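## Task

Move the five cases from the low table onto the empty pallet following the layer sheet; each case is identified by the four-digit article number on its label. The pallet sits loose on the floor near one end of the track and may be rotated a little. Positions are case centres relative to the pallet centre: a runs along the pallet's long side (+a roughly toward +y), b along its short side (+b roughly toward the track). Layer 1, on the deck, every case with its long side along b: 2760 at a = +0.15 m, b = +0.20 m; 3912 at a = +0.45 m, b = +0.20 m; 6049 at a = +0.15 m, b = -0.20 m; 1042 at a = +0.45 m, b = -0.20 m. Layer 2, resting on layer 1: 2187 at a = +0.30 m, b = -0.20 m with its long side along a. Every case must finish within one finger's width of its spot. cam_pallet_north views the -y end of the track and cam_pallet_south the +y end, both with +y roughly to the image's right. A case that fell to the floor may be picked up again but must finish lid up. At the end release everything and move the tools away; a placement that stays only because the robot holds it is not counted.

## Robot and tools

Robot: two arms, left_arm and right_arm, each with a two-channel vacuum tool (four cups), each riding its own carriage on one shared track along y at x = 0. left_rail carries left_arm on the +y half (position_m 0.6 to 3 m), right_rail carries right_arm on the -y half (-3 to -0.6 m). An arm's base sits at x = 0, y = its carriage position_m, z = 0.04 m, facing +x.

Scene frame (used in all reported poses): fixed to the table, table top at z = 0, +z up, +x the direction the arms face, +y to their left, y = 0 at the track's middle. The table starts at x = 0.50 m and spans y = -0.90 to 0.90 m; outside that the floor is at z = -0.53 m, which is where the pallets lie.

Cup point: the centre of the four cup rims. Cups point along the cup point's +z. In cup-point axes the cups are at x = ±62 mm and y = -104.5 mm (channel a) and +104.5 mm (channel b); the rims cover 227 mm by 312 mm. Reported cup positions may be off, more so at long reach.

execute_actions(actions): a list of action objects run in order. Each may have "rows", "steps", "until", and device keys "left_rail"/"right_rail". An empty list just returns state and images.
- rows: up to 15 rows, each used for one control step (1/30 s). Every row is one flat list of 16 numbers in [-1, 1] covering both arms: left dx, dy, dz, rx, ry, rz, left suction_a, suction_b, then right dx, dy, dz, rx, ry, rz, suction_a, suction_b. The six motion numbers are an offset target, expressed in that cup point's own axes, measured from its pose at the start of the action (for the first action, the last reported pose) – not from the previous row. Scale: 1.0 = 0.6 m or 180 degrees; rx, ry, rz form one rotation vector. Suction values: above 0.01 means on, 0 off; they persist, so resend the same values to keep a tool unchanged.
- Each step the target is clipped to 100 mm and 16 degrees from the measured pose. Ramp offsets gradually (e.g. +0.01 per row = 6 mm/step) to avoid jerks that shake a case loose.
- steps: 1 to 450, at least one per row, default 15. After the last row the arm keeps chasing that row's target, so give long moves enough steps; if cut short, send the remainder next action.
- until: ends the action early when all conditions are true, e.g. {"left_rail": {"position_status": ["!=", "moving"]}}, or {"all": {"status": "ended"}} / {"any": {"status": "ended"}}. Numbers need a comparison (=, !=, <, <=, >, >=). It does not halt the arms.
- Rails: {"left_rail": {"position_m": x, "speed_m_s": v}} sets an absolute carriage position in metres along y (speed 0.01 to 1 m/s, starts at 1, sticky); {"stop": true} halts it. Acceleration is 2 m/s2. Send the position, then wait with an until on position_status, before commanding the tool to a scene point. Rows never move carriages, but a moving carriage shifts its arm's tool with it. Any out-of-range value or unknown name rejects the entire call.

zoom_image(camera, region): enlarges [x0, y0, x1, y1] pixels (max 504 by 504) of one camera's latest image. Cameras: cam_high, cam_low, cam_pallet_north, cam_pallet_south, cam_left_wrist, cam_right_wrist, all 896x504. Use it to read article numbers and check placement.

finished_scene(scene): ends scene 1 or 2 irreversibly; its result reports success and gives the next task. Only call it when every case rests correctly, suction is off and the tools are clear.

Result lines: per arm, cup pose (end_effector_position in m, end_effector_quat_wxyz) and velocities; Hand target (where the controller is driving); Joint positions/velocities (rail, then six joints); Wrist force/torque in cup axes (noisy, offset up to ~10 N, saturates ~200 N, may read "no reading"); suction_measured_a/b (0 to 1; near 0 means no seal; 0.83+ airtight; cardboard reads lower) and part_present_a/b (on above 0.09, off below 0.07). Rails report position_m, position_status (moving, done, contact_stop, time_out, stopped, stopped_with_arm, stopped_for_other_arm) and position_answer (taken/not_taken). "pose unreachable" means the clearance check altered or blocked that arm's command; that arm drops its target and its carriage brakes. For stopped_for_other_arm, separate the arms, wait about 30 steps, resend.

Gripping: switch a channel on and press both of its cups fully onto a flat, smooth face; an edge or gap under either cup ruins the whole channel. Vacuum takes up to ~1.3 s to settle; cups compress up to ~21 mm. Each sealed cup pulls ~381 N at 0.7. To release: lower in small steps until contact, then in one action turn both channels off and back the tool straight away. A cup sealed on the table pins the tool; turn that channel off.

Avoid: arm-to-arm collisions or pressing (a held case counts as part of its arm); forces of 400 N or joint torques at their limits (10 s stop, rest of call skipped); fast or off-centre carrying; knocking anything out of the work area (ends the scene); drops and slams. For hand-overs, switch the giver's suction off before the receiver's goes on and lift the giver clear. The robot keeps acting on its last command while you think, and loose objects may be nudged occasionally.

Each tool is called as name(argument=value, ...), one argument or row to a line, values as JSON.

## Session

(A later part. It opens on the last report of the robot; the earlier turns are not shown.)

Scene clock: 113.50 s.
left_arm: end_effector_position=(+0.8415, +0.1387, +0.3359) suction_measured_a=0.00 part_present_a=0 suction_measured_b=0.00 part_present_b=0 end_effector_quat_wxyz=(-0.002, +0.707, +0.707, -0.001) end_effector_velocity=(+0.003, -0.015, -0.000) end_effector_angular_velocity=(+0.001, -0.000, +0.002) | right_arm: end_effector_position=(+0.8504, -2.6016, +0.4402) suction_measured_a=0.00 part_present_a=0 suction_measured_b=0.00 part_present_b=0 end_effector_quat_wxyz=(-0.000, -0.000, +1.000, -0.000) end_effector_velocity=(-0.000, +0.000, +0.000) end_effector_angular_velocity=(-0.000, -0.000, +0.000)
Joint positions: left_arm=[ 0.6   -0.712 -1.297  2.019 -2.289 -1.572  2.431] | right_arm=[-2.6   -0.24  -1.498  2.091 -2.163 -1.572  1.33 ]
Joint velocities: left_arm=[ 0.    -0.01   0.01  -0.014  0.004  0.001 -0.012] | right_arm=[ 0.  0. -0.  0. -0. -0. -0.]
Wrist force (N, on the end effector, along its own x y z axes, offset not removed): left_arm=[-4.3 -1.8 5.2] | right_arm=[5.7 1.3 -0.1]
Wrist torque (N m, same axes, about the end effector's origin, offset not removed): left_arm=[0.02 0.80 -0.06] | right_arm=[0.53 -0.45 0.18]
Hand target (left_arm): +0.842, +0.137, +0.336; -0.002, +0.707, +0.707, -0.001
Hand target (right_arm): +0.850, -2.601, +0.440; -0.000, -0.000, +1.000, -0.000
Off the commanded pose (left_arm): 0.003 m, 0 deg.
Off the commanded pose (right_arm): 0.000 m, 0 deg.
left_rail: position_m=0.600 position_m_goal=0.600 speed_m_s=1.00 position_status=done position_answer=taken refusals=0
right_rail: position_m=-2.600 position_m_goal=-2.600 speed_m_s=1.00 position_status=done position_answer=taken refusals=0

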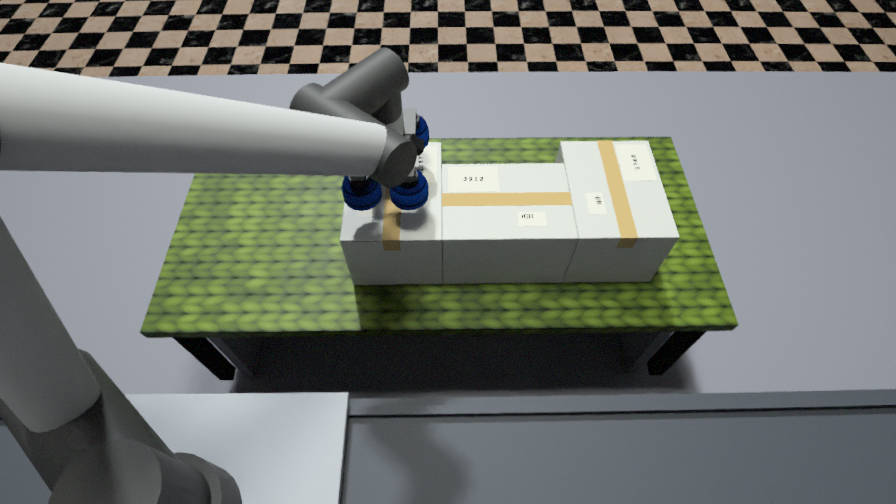

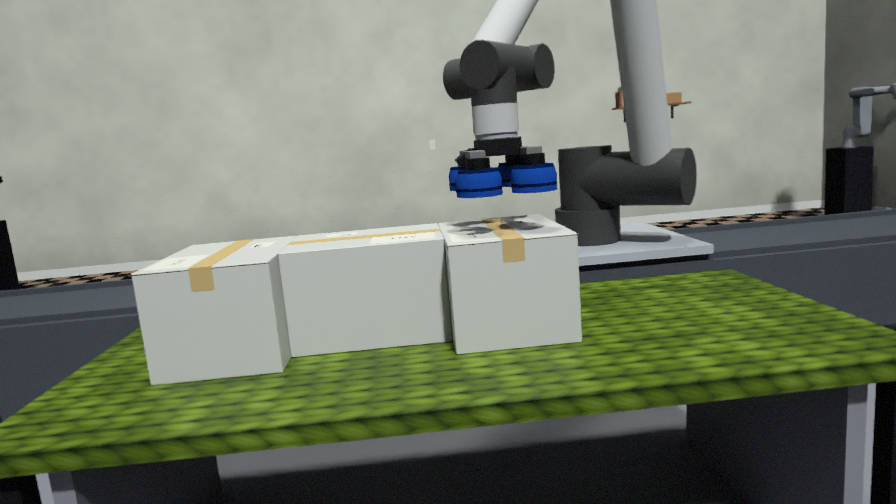

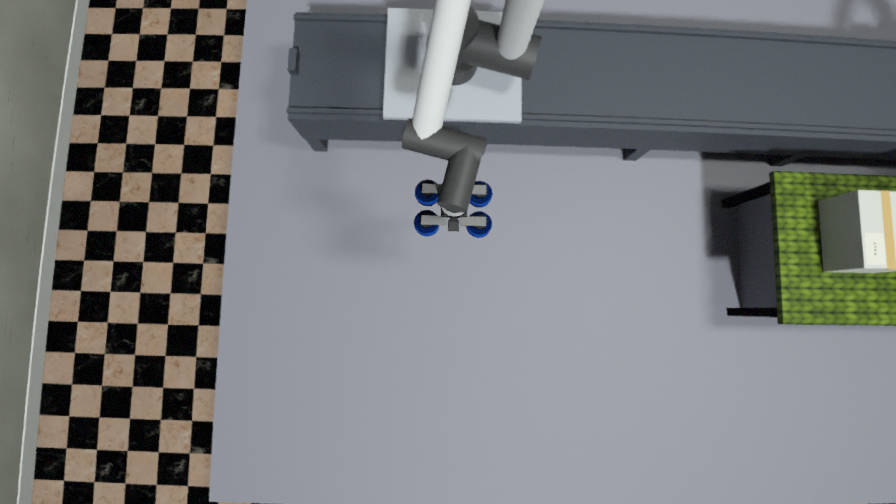

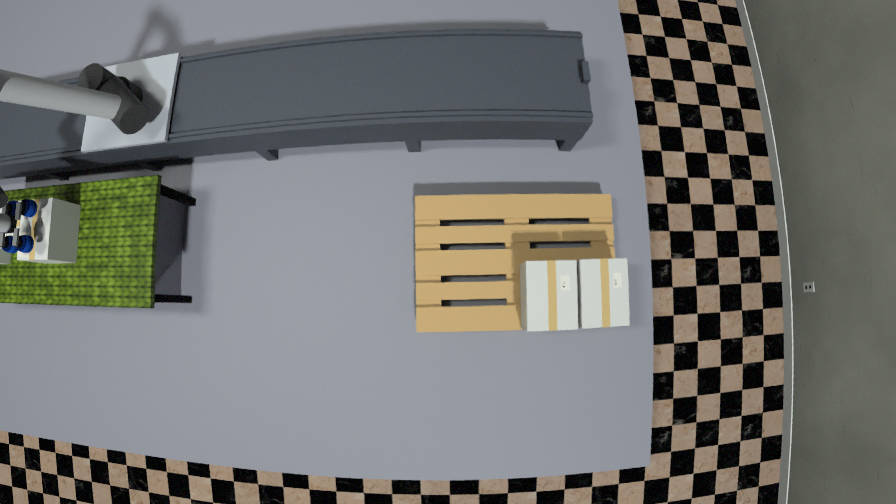

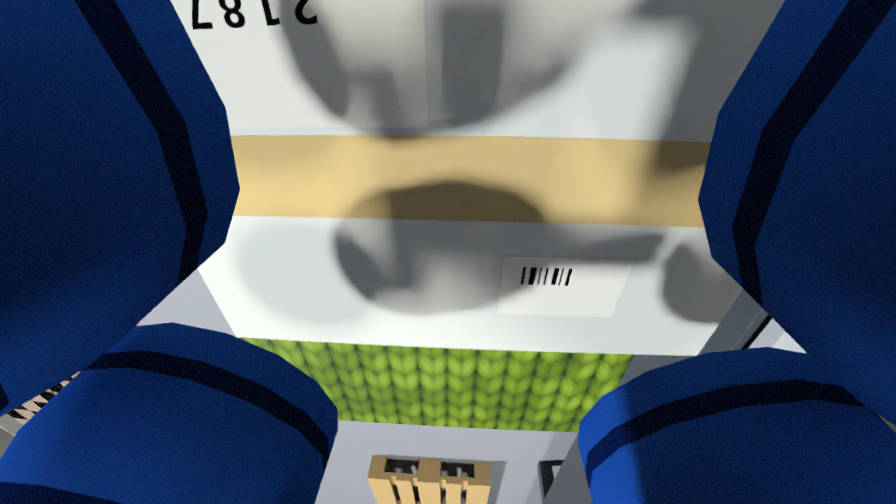

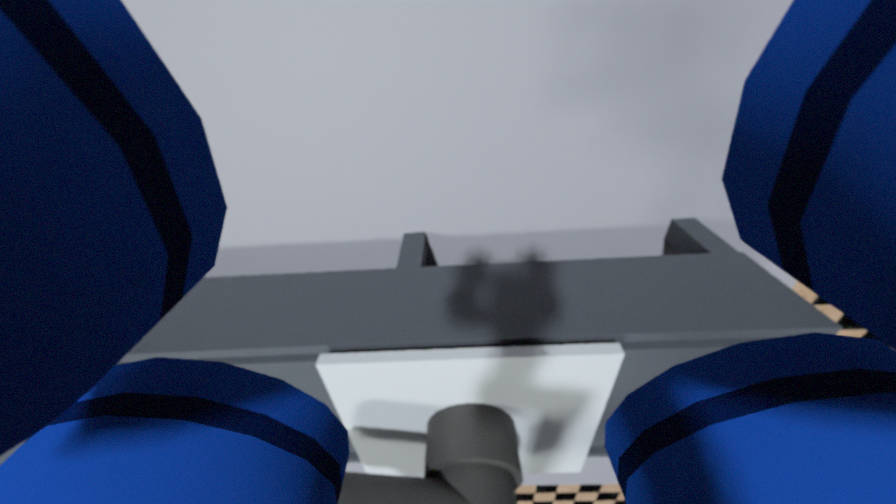

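execute_actions(
  actions=[
    {"rows":[[-0.005,-0.003,0.03,0,0,0,0,0,0,0,0,0,0,0,0,0],[-0.011,-0.006,0.07,0,0,0,0,0,0,0,0,0,0,0,0,0],[-0.011,-0.006,0.138,0,0,0,0,0,0,0,0,0,0,0,0,0]],"steps":16},
    {"rows":[[0,0,0.031,0,0,0,1,1,0,0,0,0,0,0,0,0]],"steps":26},
    {"rows":[[0,0,-0.01,0,0,0,1,1,0,0,0,0,0,0,0,0],[0,0,-0.02,0,0,0,1,1,0,0,0,0,0,0,0,0],[0,0,-0.035,0,0,0,1,1,0,0,0,0,0,0,0,0],[0,0,-0.05,0,0,0,1,1,0,0,0,0,0,0,0,0]],"steps":10},
    {"left_rail":{"position_m":3.0},"rows":[[0.03,0,-0.01,0,0,0,1,1,0,0,0,0,0,0,0,0],[0.06,0,-0.01,0,0,0,1,1,0,0,0,0,0,0,0,0],[0.1,0,-0.01,0,0,0,1,1,0,0,0,0,0,0,0,0],[0.5,0,-0.01,0,0,0,1,1,0,0,0,0,0,0,0,0]],"steps":33},
    {"rows":[[0.03,0.02,0.01,0,0,-0.02,1,1,0,0,0,0,0,0,0,0],[0.08,0.05,0.02,0,0,-0.04,1,1,0,0,0,0,0,0,0,0],[0.85,0.641,0.25,0,0,-0.502,1,1,0,0,0,0,0,0,0,0]],"steps":100,"until":{"left_rail":{"position_status":["!=","moving"]}}},
    {"rows":[[0,0,0.045,0,0,0,1,1,0,0,0,0,0,0,0,0]],"steps":12},
  ],
)

zoom_image(
  camera="cam_pallet_south",
  region=[510, 220, 650, 340],
)

Scene clock: 125.60 s.
left_arm: end_effector_position=(+1.2231, +3.3399, +0.0912) suction_measured_a=0.91 part_present_a=1 suction_measured_b=0.91 part_present_b=1 end_effector_quat_wxyz=(-0.002, -0.003, +1.000, -0.001) end_effector_velocity=(+0.000, +0.000, -0.011) end_effector_angular_velocity=(+0.000, -0.001, +0.000) | right_arm: end_effector_position=(+0.8504, -2.6016, +0.4402) suction_measured_a=0.00 part_present_a=0 suction_measured_b=0.00 part_present_b=0 end_effector_quat_wxyz=(-0.000, -0.000, +1.000, -0.000) end_effector_velocity=(-0.000, -0.000, -0.000) end_effector_angular_velocity=(+0.000, +0.000, -0.000)
Joint positions: left_arm=[ 3.     0.112 -0.817  1.621 -2.37  -1.572  1.678] | right_arm=[-2.6   -0.24  -1.498  2.091 -2.163 -1.572  1.33 ]
Joint velocities: left_arm=[ 0.    -0.     0.009  0.001 -0.012 -0.    -0.   ] | right_arm=[ 0.  0.  0.  0.  0. -0.  0.]
Wrist force (N, on the end effector, along its own x y z axes, offset not removed): left_arm=[1.8 0.5 -50.8] | right_arm=[2.6 -5.1 -7.3]
Wrist torque (N m, same axes, about the end effector's origin, offset not removed): left_arm=[-1.36 0.09 -0.38] | right_arm=[-0.50 -0.08 0.27]
Hand target (left_arm): +1.223, +3.340, +0.090; -0.002, -0.003, +1.000, -0.001
Hand target (right_arm): +0.850, -2.601, +0.440; -0.000, -0.000, +1.000, -0.000
Off the commanded pose (left_arm): 0.001 m, 0 deg.
Off the commanded pose (right_arm): 0.000 m, 0 deg.
left_rail: position_m=3.000 position_m_goal=3.000 speed_m_s=1.00 position_status=done position_answer=taken refusals=0
right_rail: position_m=-2.600 position_m_goal=-2.600 speed_m_s=1.00 position_status=done position_answer=taken refusals=0

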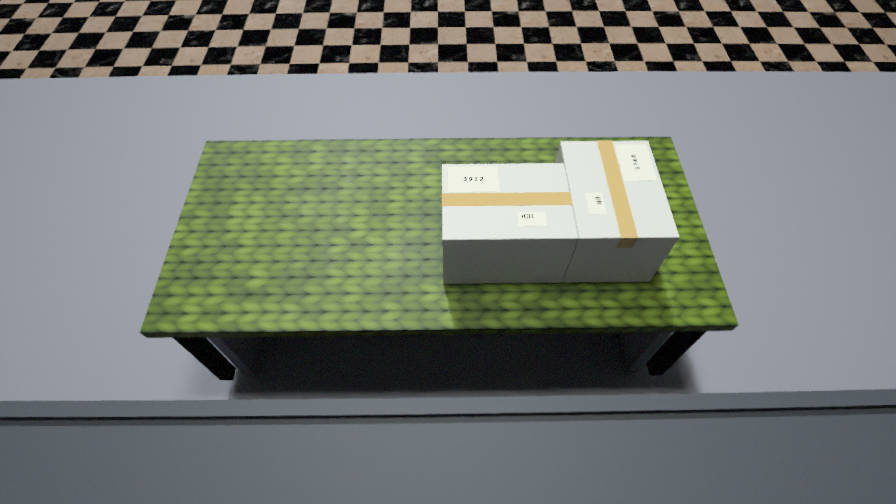

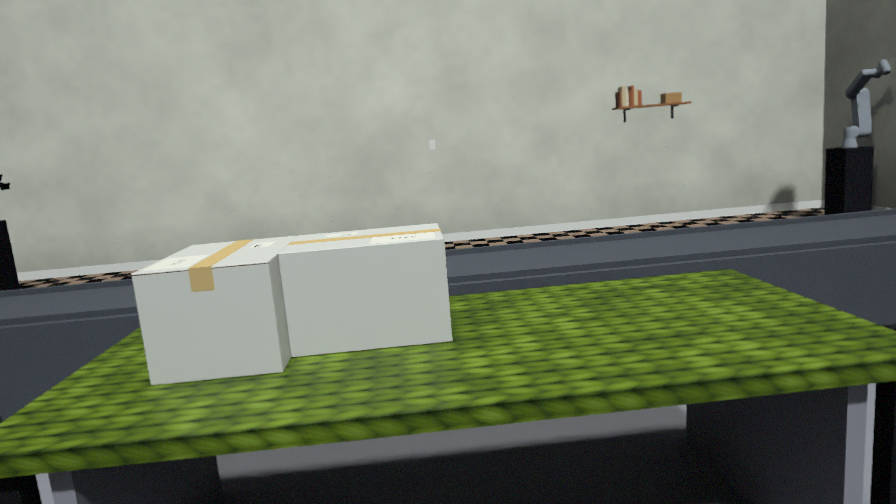

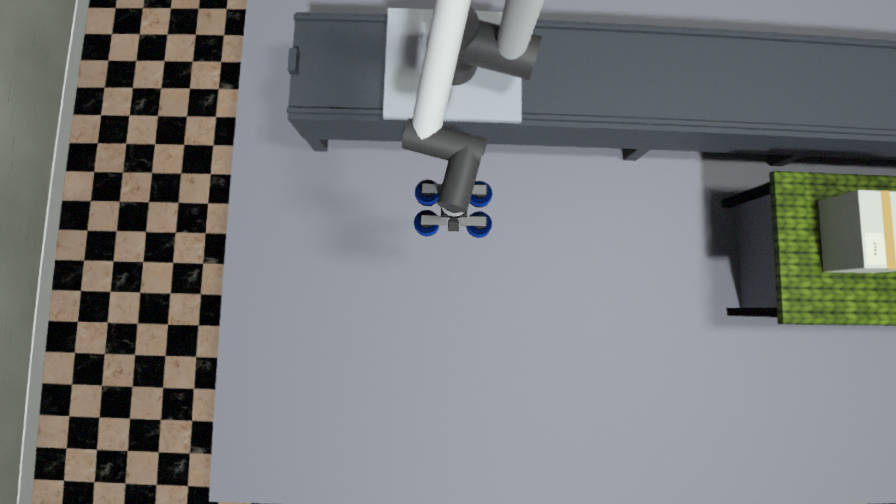

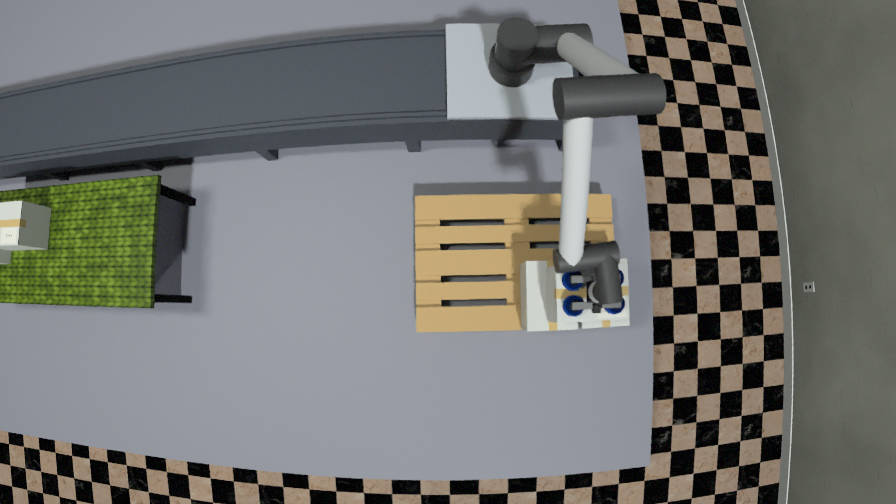

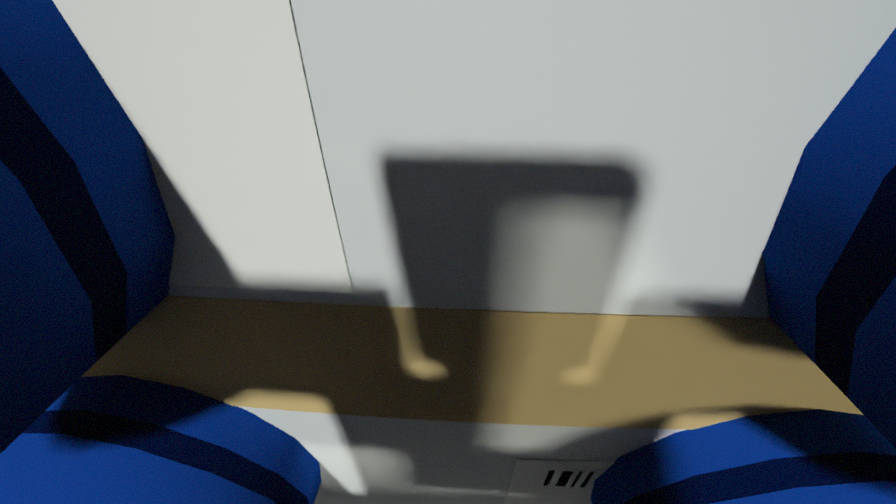

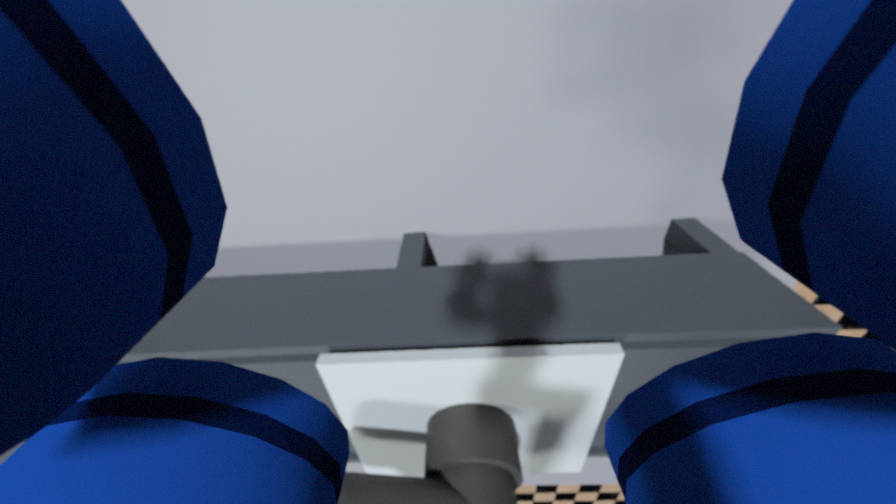

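Region (510, 220, 650, 340) of cam_pallet_south's 896x504 image, scaled by 3.600, with more detail than that image has; it fills the top 432 rows of this view, and the rest is white.

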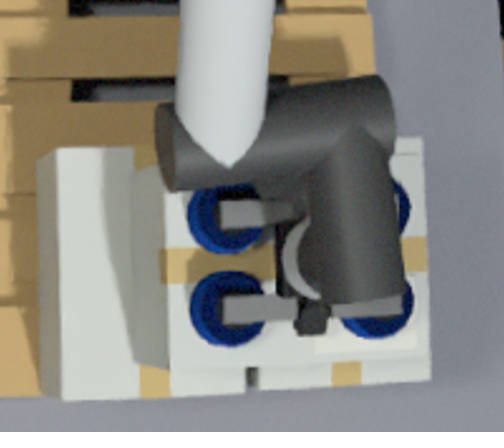

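execute_actions(
  actions=[
    {"rows":[[0,-0.004,0.012,0,0,0,1,1,0,0,0,0,0,0,0,0]],"steps":10},
  ],
)

zoom_image(
  camera="cam_pallet_south",
  region=[515, 255, 595, 335],
)

Scene clock: 128.97 s.
left_arm: end_effector_position=(+1.2230, +3.3378, +0.0845) suction_measured_a=0.91 part_present_a=1 suction_measured_b=0.91 part_present_b=1 end_effector_quat_wxyz=(-0.002, -0.003, +1.000, -0.001) end_effector_velocity=(+0.000, -0.002, -0.004) end_effector_angular_velocity=(+0.000, -0.000, +0.000) | right_arm: end_effector_position=(+0.8504, -2.6016, +0.4402) suction_measured_a=0.00 part_present_a=0 suction_measured_b=0.00 part_present_b=0 end_effector_quat_wxyz=(-0.000, -0.000, +1.000, -0.000) end_effector_velocity=(-0.000, +0.000, +0.000) end_effector_angular_velocity=(-0.000, -0.000, +0.000)
Joint positions: left_arm=[ 3.     0.111 -0.812  1.623 -2.378 -1.572  1.676] | right_arm=[-2.6   -0.24  -1.498  2.091 -2.163 -1.572  1.33 ]
Joint velocities: left_arm=[ 0.    -0.002  0.003  0.001 -0.005 -0.    -0.002] | right_arm=[ 0.  0. -0.  0. -0.  0. -0.]
Wrist force (N, on the end effector, along its own x y z axes, offset not removed): left_arm=[-2.6 -0.8 -44.1] | right_arm=[1.6 -0.5 -0.8]
Wrist torque (N m, same axes, about the end effector's origin, offset not removed): left_arm=[-1.74 0.75 -0.42] | right_arm=[0.24 0.38 0.29]
Hand target (left_arm): +1.223, +3.337, +0.084; -0.002, -0.003, +1.000, -0.001
Hand target (right_arm): +0.850, -2.601, +0.440; -0.000, -0.000, +1.000, -0.000
Off the commanded pose (left_arm): 0.001 m, 0 deg.
Off the commanded pose (right_arm): 0.000 m, 0 deg.
left_rail: position_m=3.000 position_m_goal=3.000 speed_m_s=1.00 position_status=done position_answer=taken refusals=0
right_rail: position_m=-2.600 position_m_goal=-2.600 speed_m_s=1.00 position_status=done position_answer=taken refusals=0

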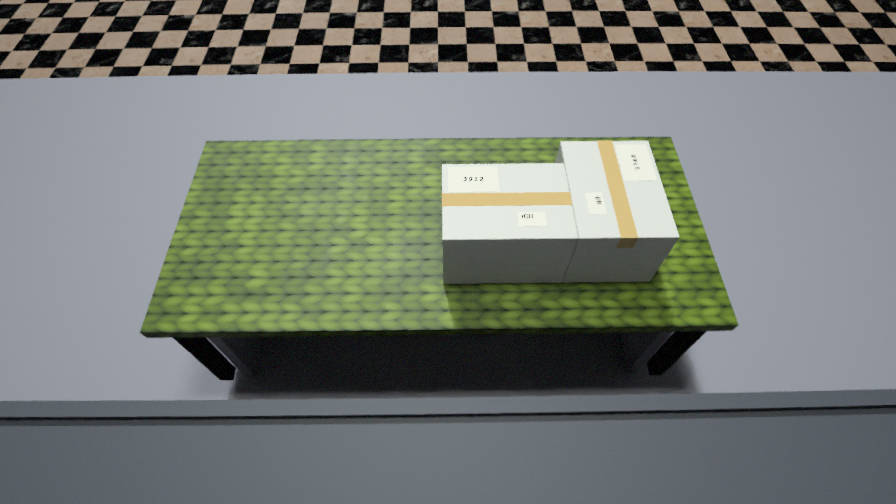

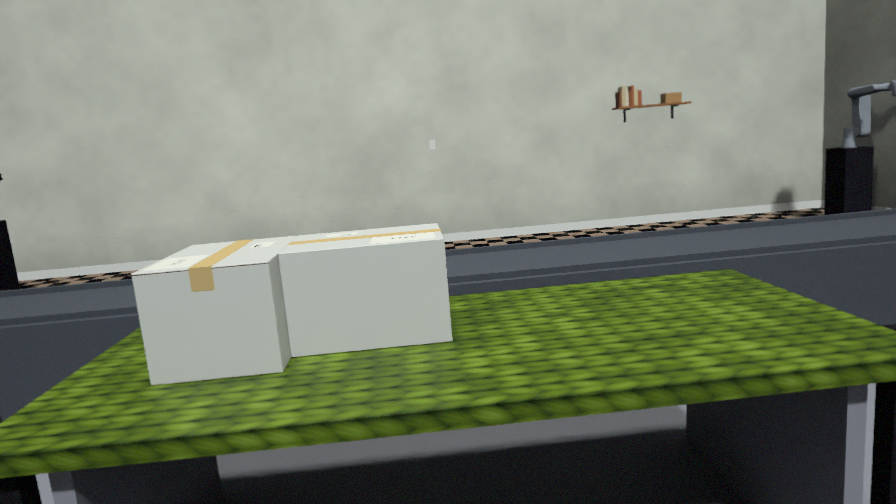

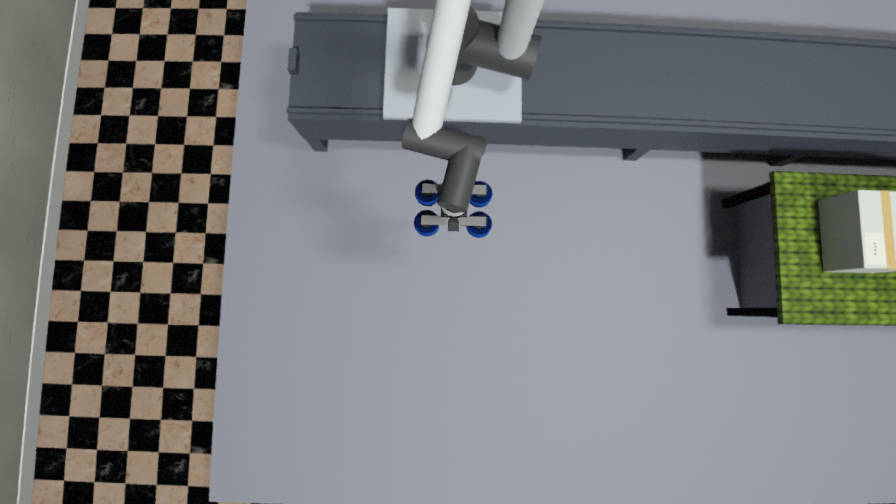

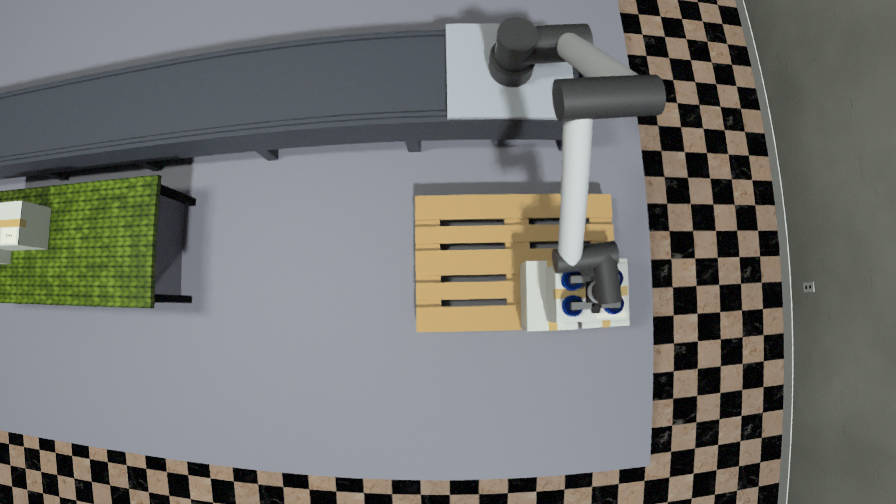

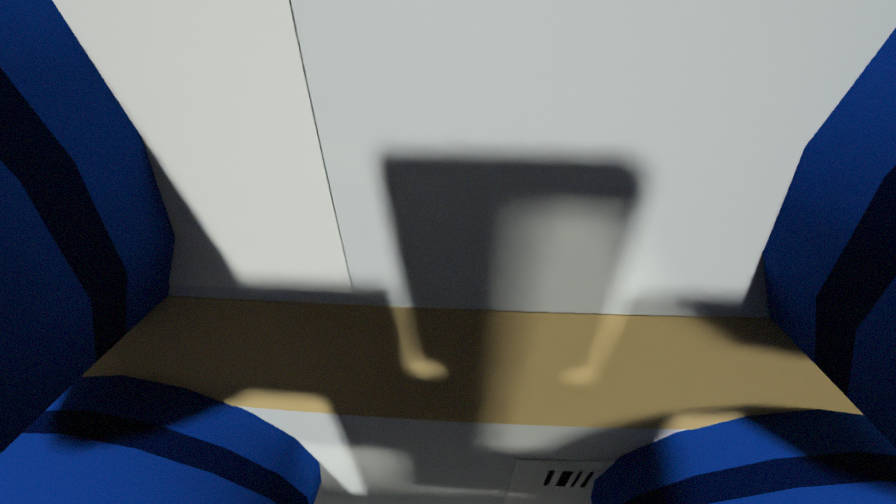

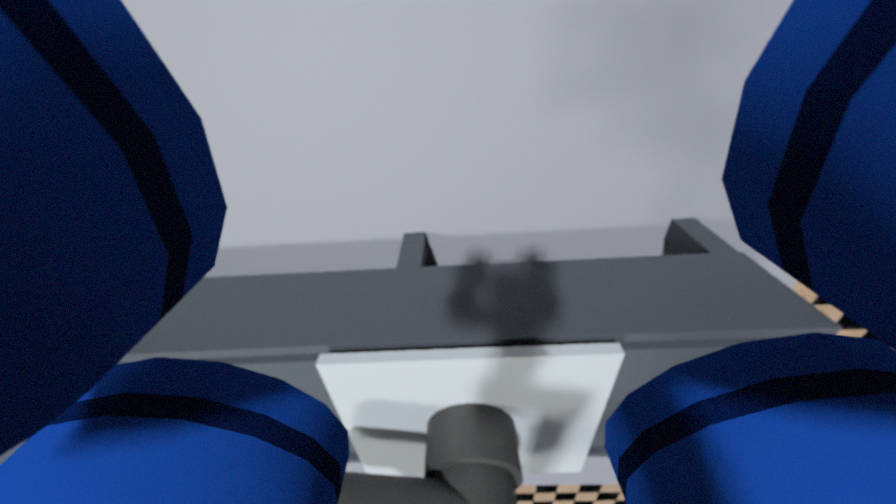

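Region (515, 255, 595, 335) of cam_pallet_south's 896x504 image, scaled by 6.300, with more detail than that image has.

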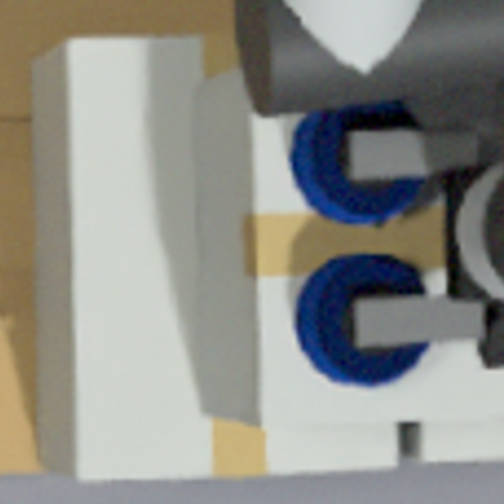

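execute_actions(
  actions=[
    {"rows":[[-0.005,0,0,0,0,0,1,1,0,0,0,0,0,0,0,0],[-0.005,0,0,0,0,0,1,1,0,0,0,0,0,0,0,0],[-0.005,0,0,0,0,0,1,1,0,0,0,0,0,0,0,0],[-0.005,0,0.006,0,0,0,1,1,0,0,0,0,0,0,0,0]],"steps":12},
  ],
)

Scene clock: 132.63 s.
left_arm: end_effector_position=(+1.2262, +3.3378, +0.0824) suction_measured_a=0.91 part_present_a=1 suction_measured_b=0.91 part_present_b=1 end_effector_quat_wxyz=(-0.002, -0.003, +1.000, -0.001) end_effector_velocity=(+0.001, +0.000, -0.002) end_effector_angular_velocity=(-0.000, +0.001, -0.000) | right_arm: end_effector_position=(+0.8504, -2.6016, +0.4402) suction_measured_a=0.00 part_present_a=0 suction_measured_b=0.00 part_present_b=0 end_effector_quat_wxyz=(-0.000, -0.000, +1.000, -0.000) end_effector_velocity=(+0.000, -0.000, -0.000) end_effector_angular_velocity=(+0.000, +0.000, -0.000)
Joint positions: left_arm=[ 3.     0.11  -0.808  1.619 -2.378 -1.572  1.676] | right_arm=[-2.6   -0.24  -1.498  2.091 -2.163 -1.572  1.33 ]
Joint velocities: left_arm=[ 0.    -0.     0.002 -0.001 -0.    -0.     0.   ] | right_arm=[ 0. -0.  0. -0.  0.  0. -0.]
Wrist force (N, on the end effector, along its own x y z axes, offset not removed): left_arm=[90.9 -15.9 -200.0] | right_arm=[-3.0 -1.4 3.2]
Wrist torque (N m, same axes, about the end effector's origin, offset not removed): left_arm=[-9.40 -1.72 -3.58] | right_arm=[-0.11 0.79 0.38]
Hand target (left_arm): +1.226, +3.338, +0.081; -0.002, -0.003, +1.000, -0.001
Hand target (right_arm): +0.850, -2.601, +0.440; -0.000, -0.000, +1.000, -0.000
Off the commanded pose (left_arm): 0.002 m, 0 deg.
Off the commanded pose (right_arm): 0.000 m, 0 deg.
left_rail: position_m=3.000 position_m_goal=3.000 speed_m_s=1.00 position_status=done position_answer=taken refusals=0
right_rail: position_m=-2.600 position_m_goal=-2.600 speed_m_s=1.00 position_status=done position_answer=taken refusals=0

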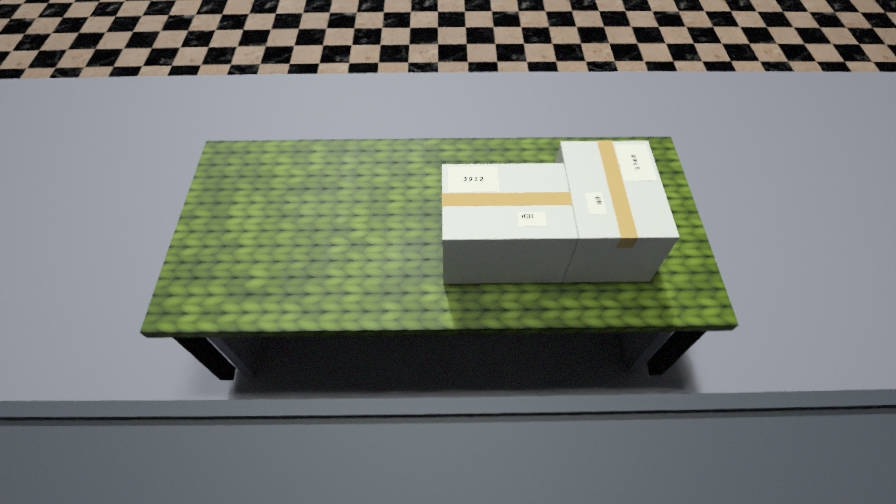

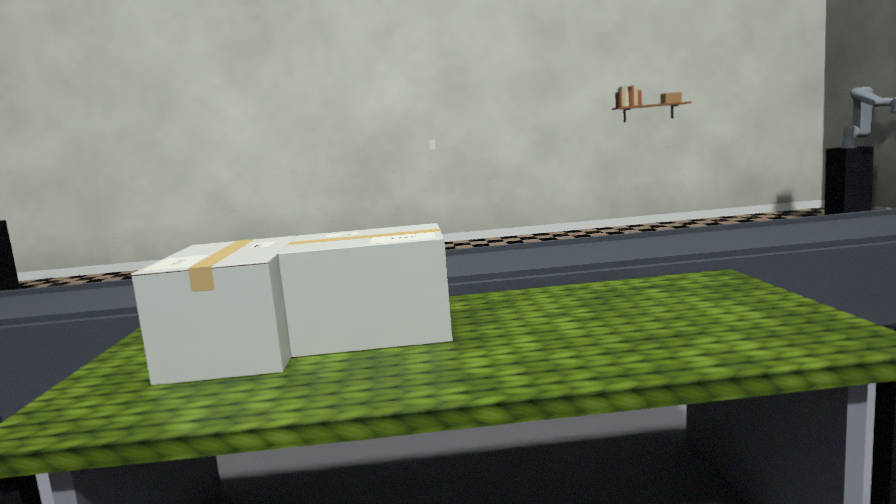

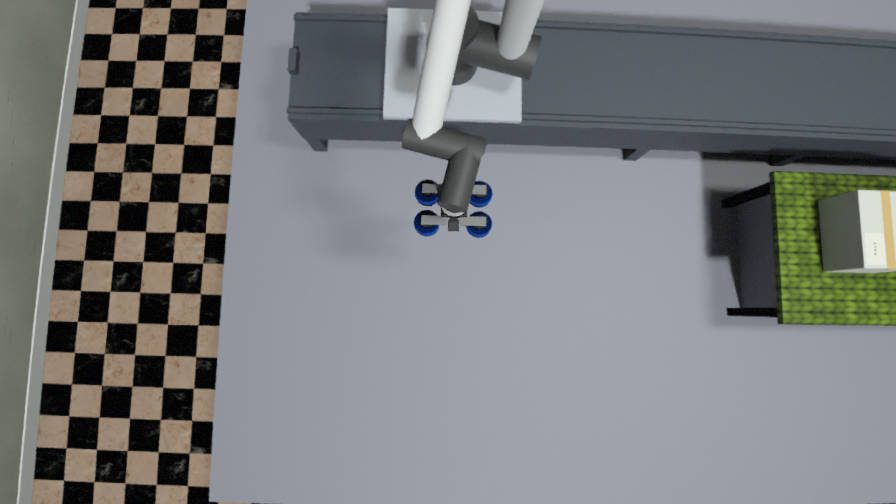

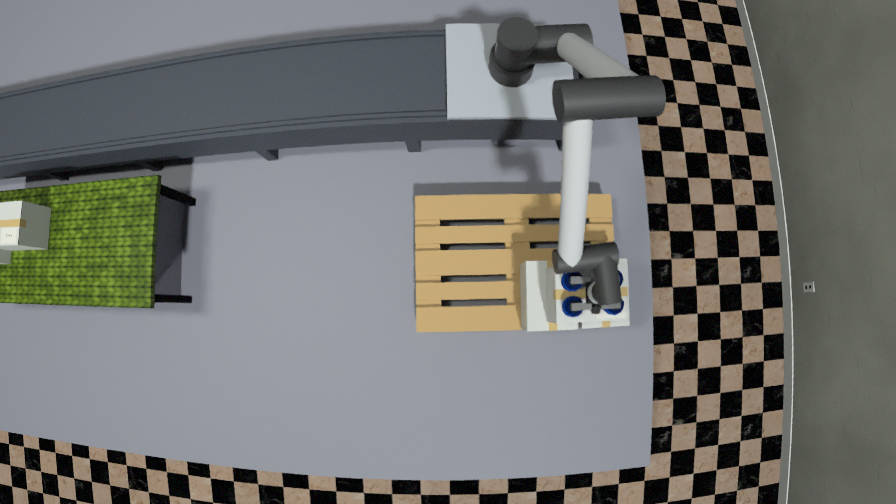

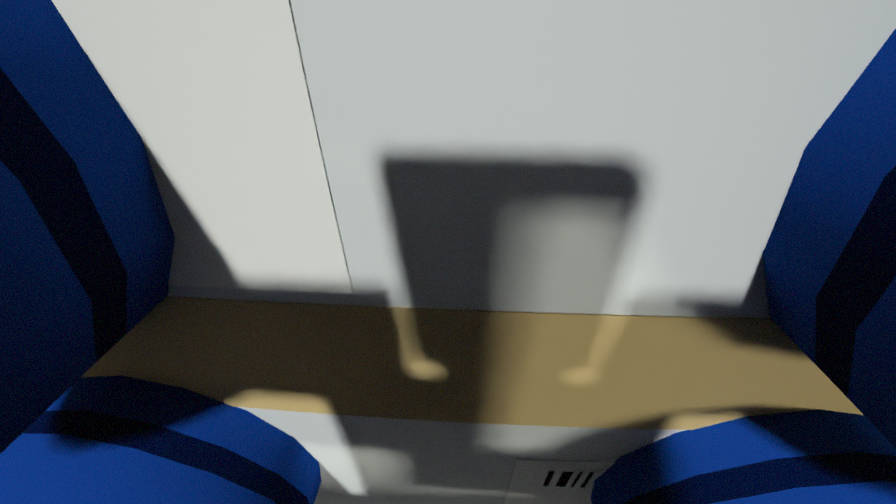

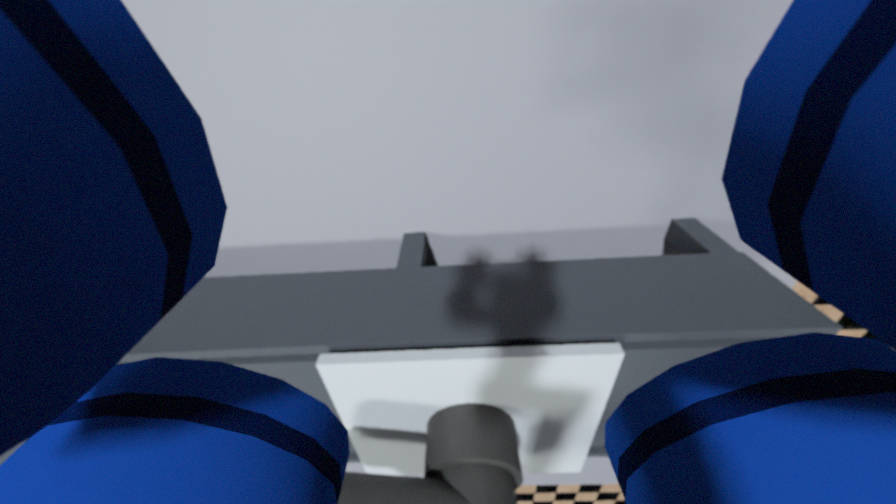

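execute_actions(
  actions=[
    {"rows":[[0,0,-0.002,0,0,0,1,1,0,0,0,0,0,0,0,0],[0,0,-0.002,0,0,0,1,1,0,0,0,0,0,0,0,0],[0,0,-0.002,0,0,0,1,1,0,0,0,0,0,0,0,0],[0,0,-0.007,0,0,0,0,0,0,0,0,0,0,0,0,0],[0,0,-0.014,0,0,0,0,0,0,0,0,0,0,0,0,0],[0,0,-0.022,0,0,0,0,0,0,0,0,0,0,0,0,0],[0,0,-0.03,0,0,0,0,0,0,0,0,0,0,0,0,0],[0,0,-0.04,0,0,0,0,0,0,0,0,0,0,0,0,0],[0,0,-0.05,0,0,0,0,0,0,0,0,0,0,0,0,0],[0,0,-0.065,0,0,0,0,0,0,0,0,0,0,0,0,0],[0,0,-0.085,0,0,0,0,0,0,0,0,0,0,0,0,0]],"steps":19},
    {"left_rail":{"position_m":0.6},"rows":[[0.735,-0.9,-0.352,0,0,0.002,0,0,0,0,0,0,0,0,0,0]],"steps":52},
    {"rows":[[0,-1,0,0,0,0,0,0,0,0,0,0,0,0,0,0]],"steps":46},
  ],
)

Scene clock: 143.30 s.
left_arm: end_effector_position=(+1.2276, +3.3360, +0.0841) suction_measured_a=0.91 part_present_a=1 suction_measured_b=0.91 part_present_b=1 end_effector_quat_wxyz=(-0.000, -0.003, +1.000, -0.000) end_effector_velocity=(+0.000, +0.000, +0.000) end_effector_angular_velocity=(+0.000, -0.000, -0.000) | right_arm: end_effector_position=(+0.8504, -2.6016, +0.4402) suction_measured_a=0.00 part_present_a=0 suction_measured_b=0.00 part_present_b=0 end_effector_quat_wxyz=(-0.000, -0.000, +1.000, -0.000) end_effector_velocity=(+0.000, +0.000, -0.000) end_effector_angular_velocity=(+0.000, +0.000, -0.000)
Joint positions: left_arm=[ 2.998  0.11  -0.809  1.618 -2.38  -1.572  1.676] | right_arm=[-2.6   -0.24  -1.498  2.091 -2.163 -1.572  1.33 ]
Joint velocities: left_arm=[ 0. -0. -0.  0. -0.  0.  0.] | right_arm=[ 0.  0.  0. -0.  0. -0.  0.]
Wrist force (N, on the end effector, along its own x y z axes, offset not removed): left_arm=[6.0 0.3 -48.1] | right_arm=[3.1 -3.7 3.0]
Wrist torque (N m, same axes, about the end effector's origin, offset not removed): left_arm=[-1.59 -0.34 0.06] | right_arm=[-0.30 -0.08 0.12]
Hand target (left_arm): +1.227, +3.336, +0.083; -0.001, -0.003, +1.000, -0.000
Hand target (right_arm): +0.850, -2.601, +0.440; -0.000, -0.000, +1.000, -0.000
Off the commanded pose (left_arm): 0.600 m, 0 deg.
Off the commanded pose (right_arm): 0.000 m, 0 deg.
FORCE FAULT: contact force on the left arm reached its limit, and that arm stopped for 10 seconds. The contact can be on any part of that arm, not only on its tool. That arm ran no command of this call. That arm holds still and accepts commands again. Move the arm away from the contact; if what it grips holds it there, let go first. Pushing or pulling that hard again can fault the arm again.
left_rail: position_m=2.998 position_m_goal=2.998 speed_m_s=1.00 position_status=stopped_with_arm position_answer=taken refusals=0
right_rail: position_m=-2.600 position_m_goal=-2.600 speed_m_s=1.00 position_status=done position_answer=taken refusals=0

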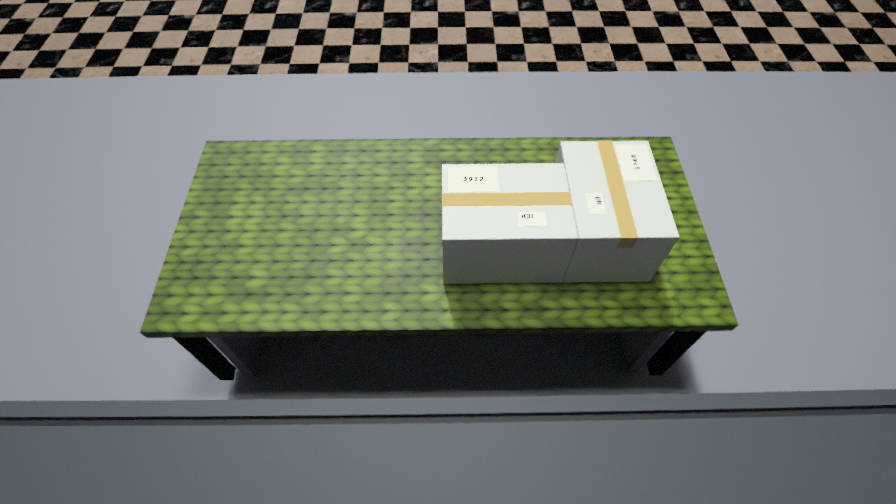

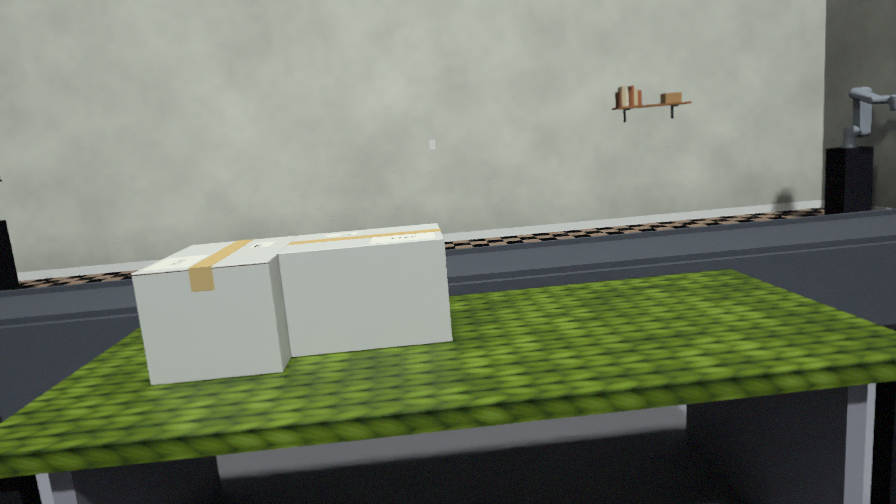

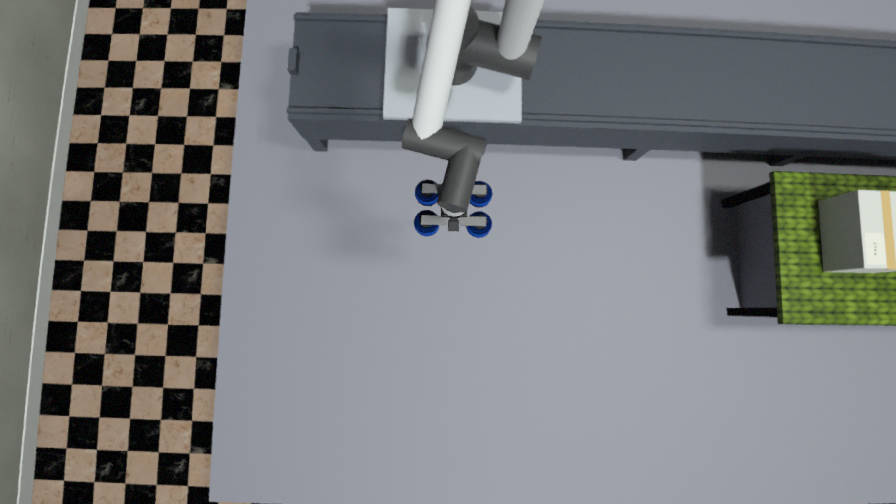

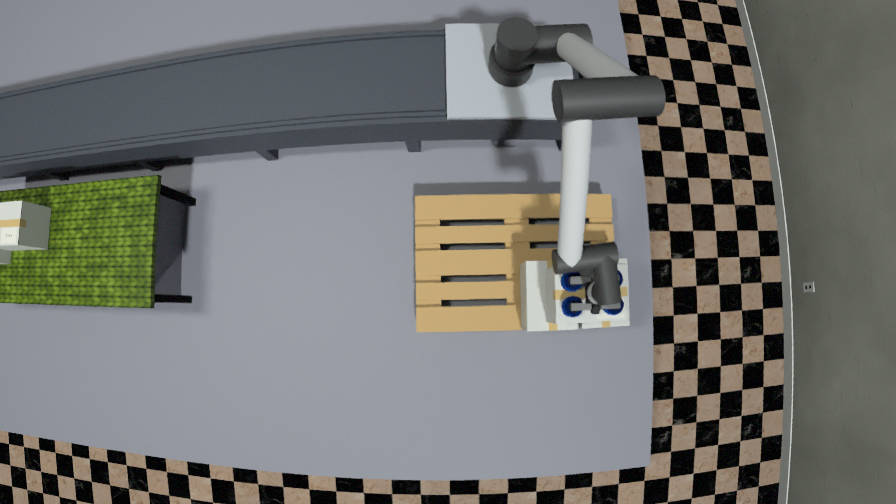

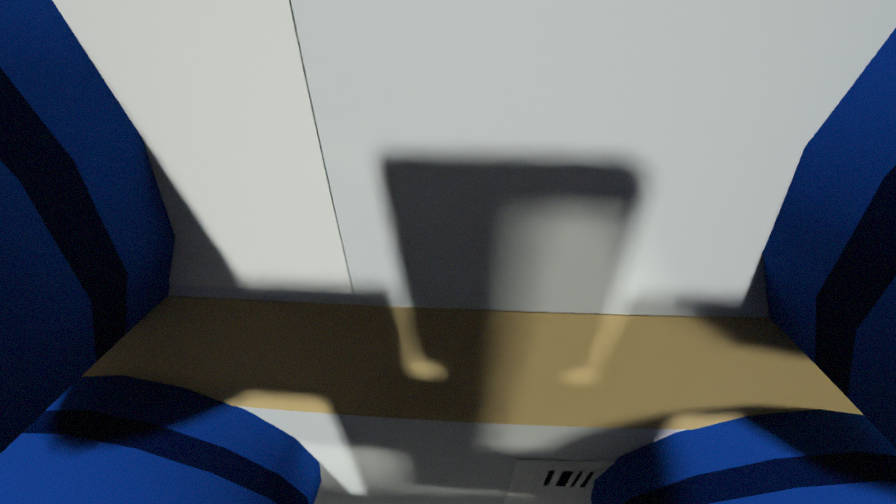

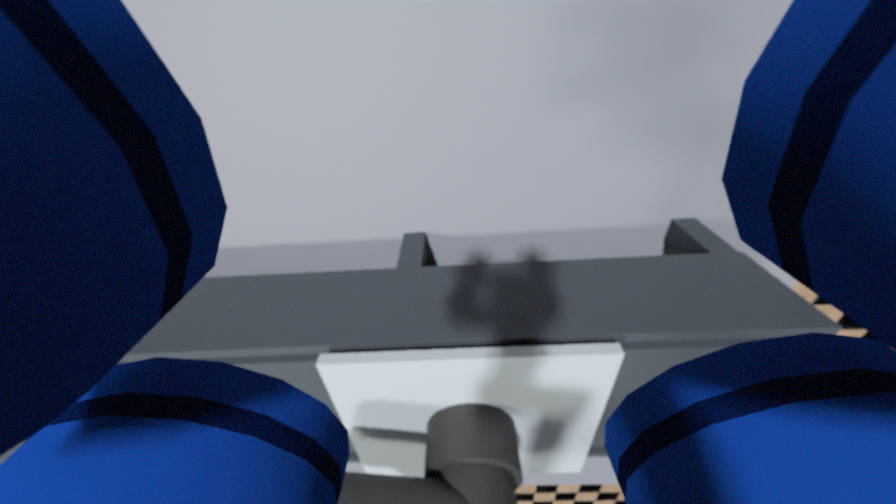

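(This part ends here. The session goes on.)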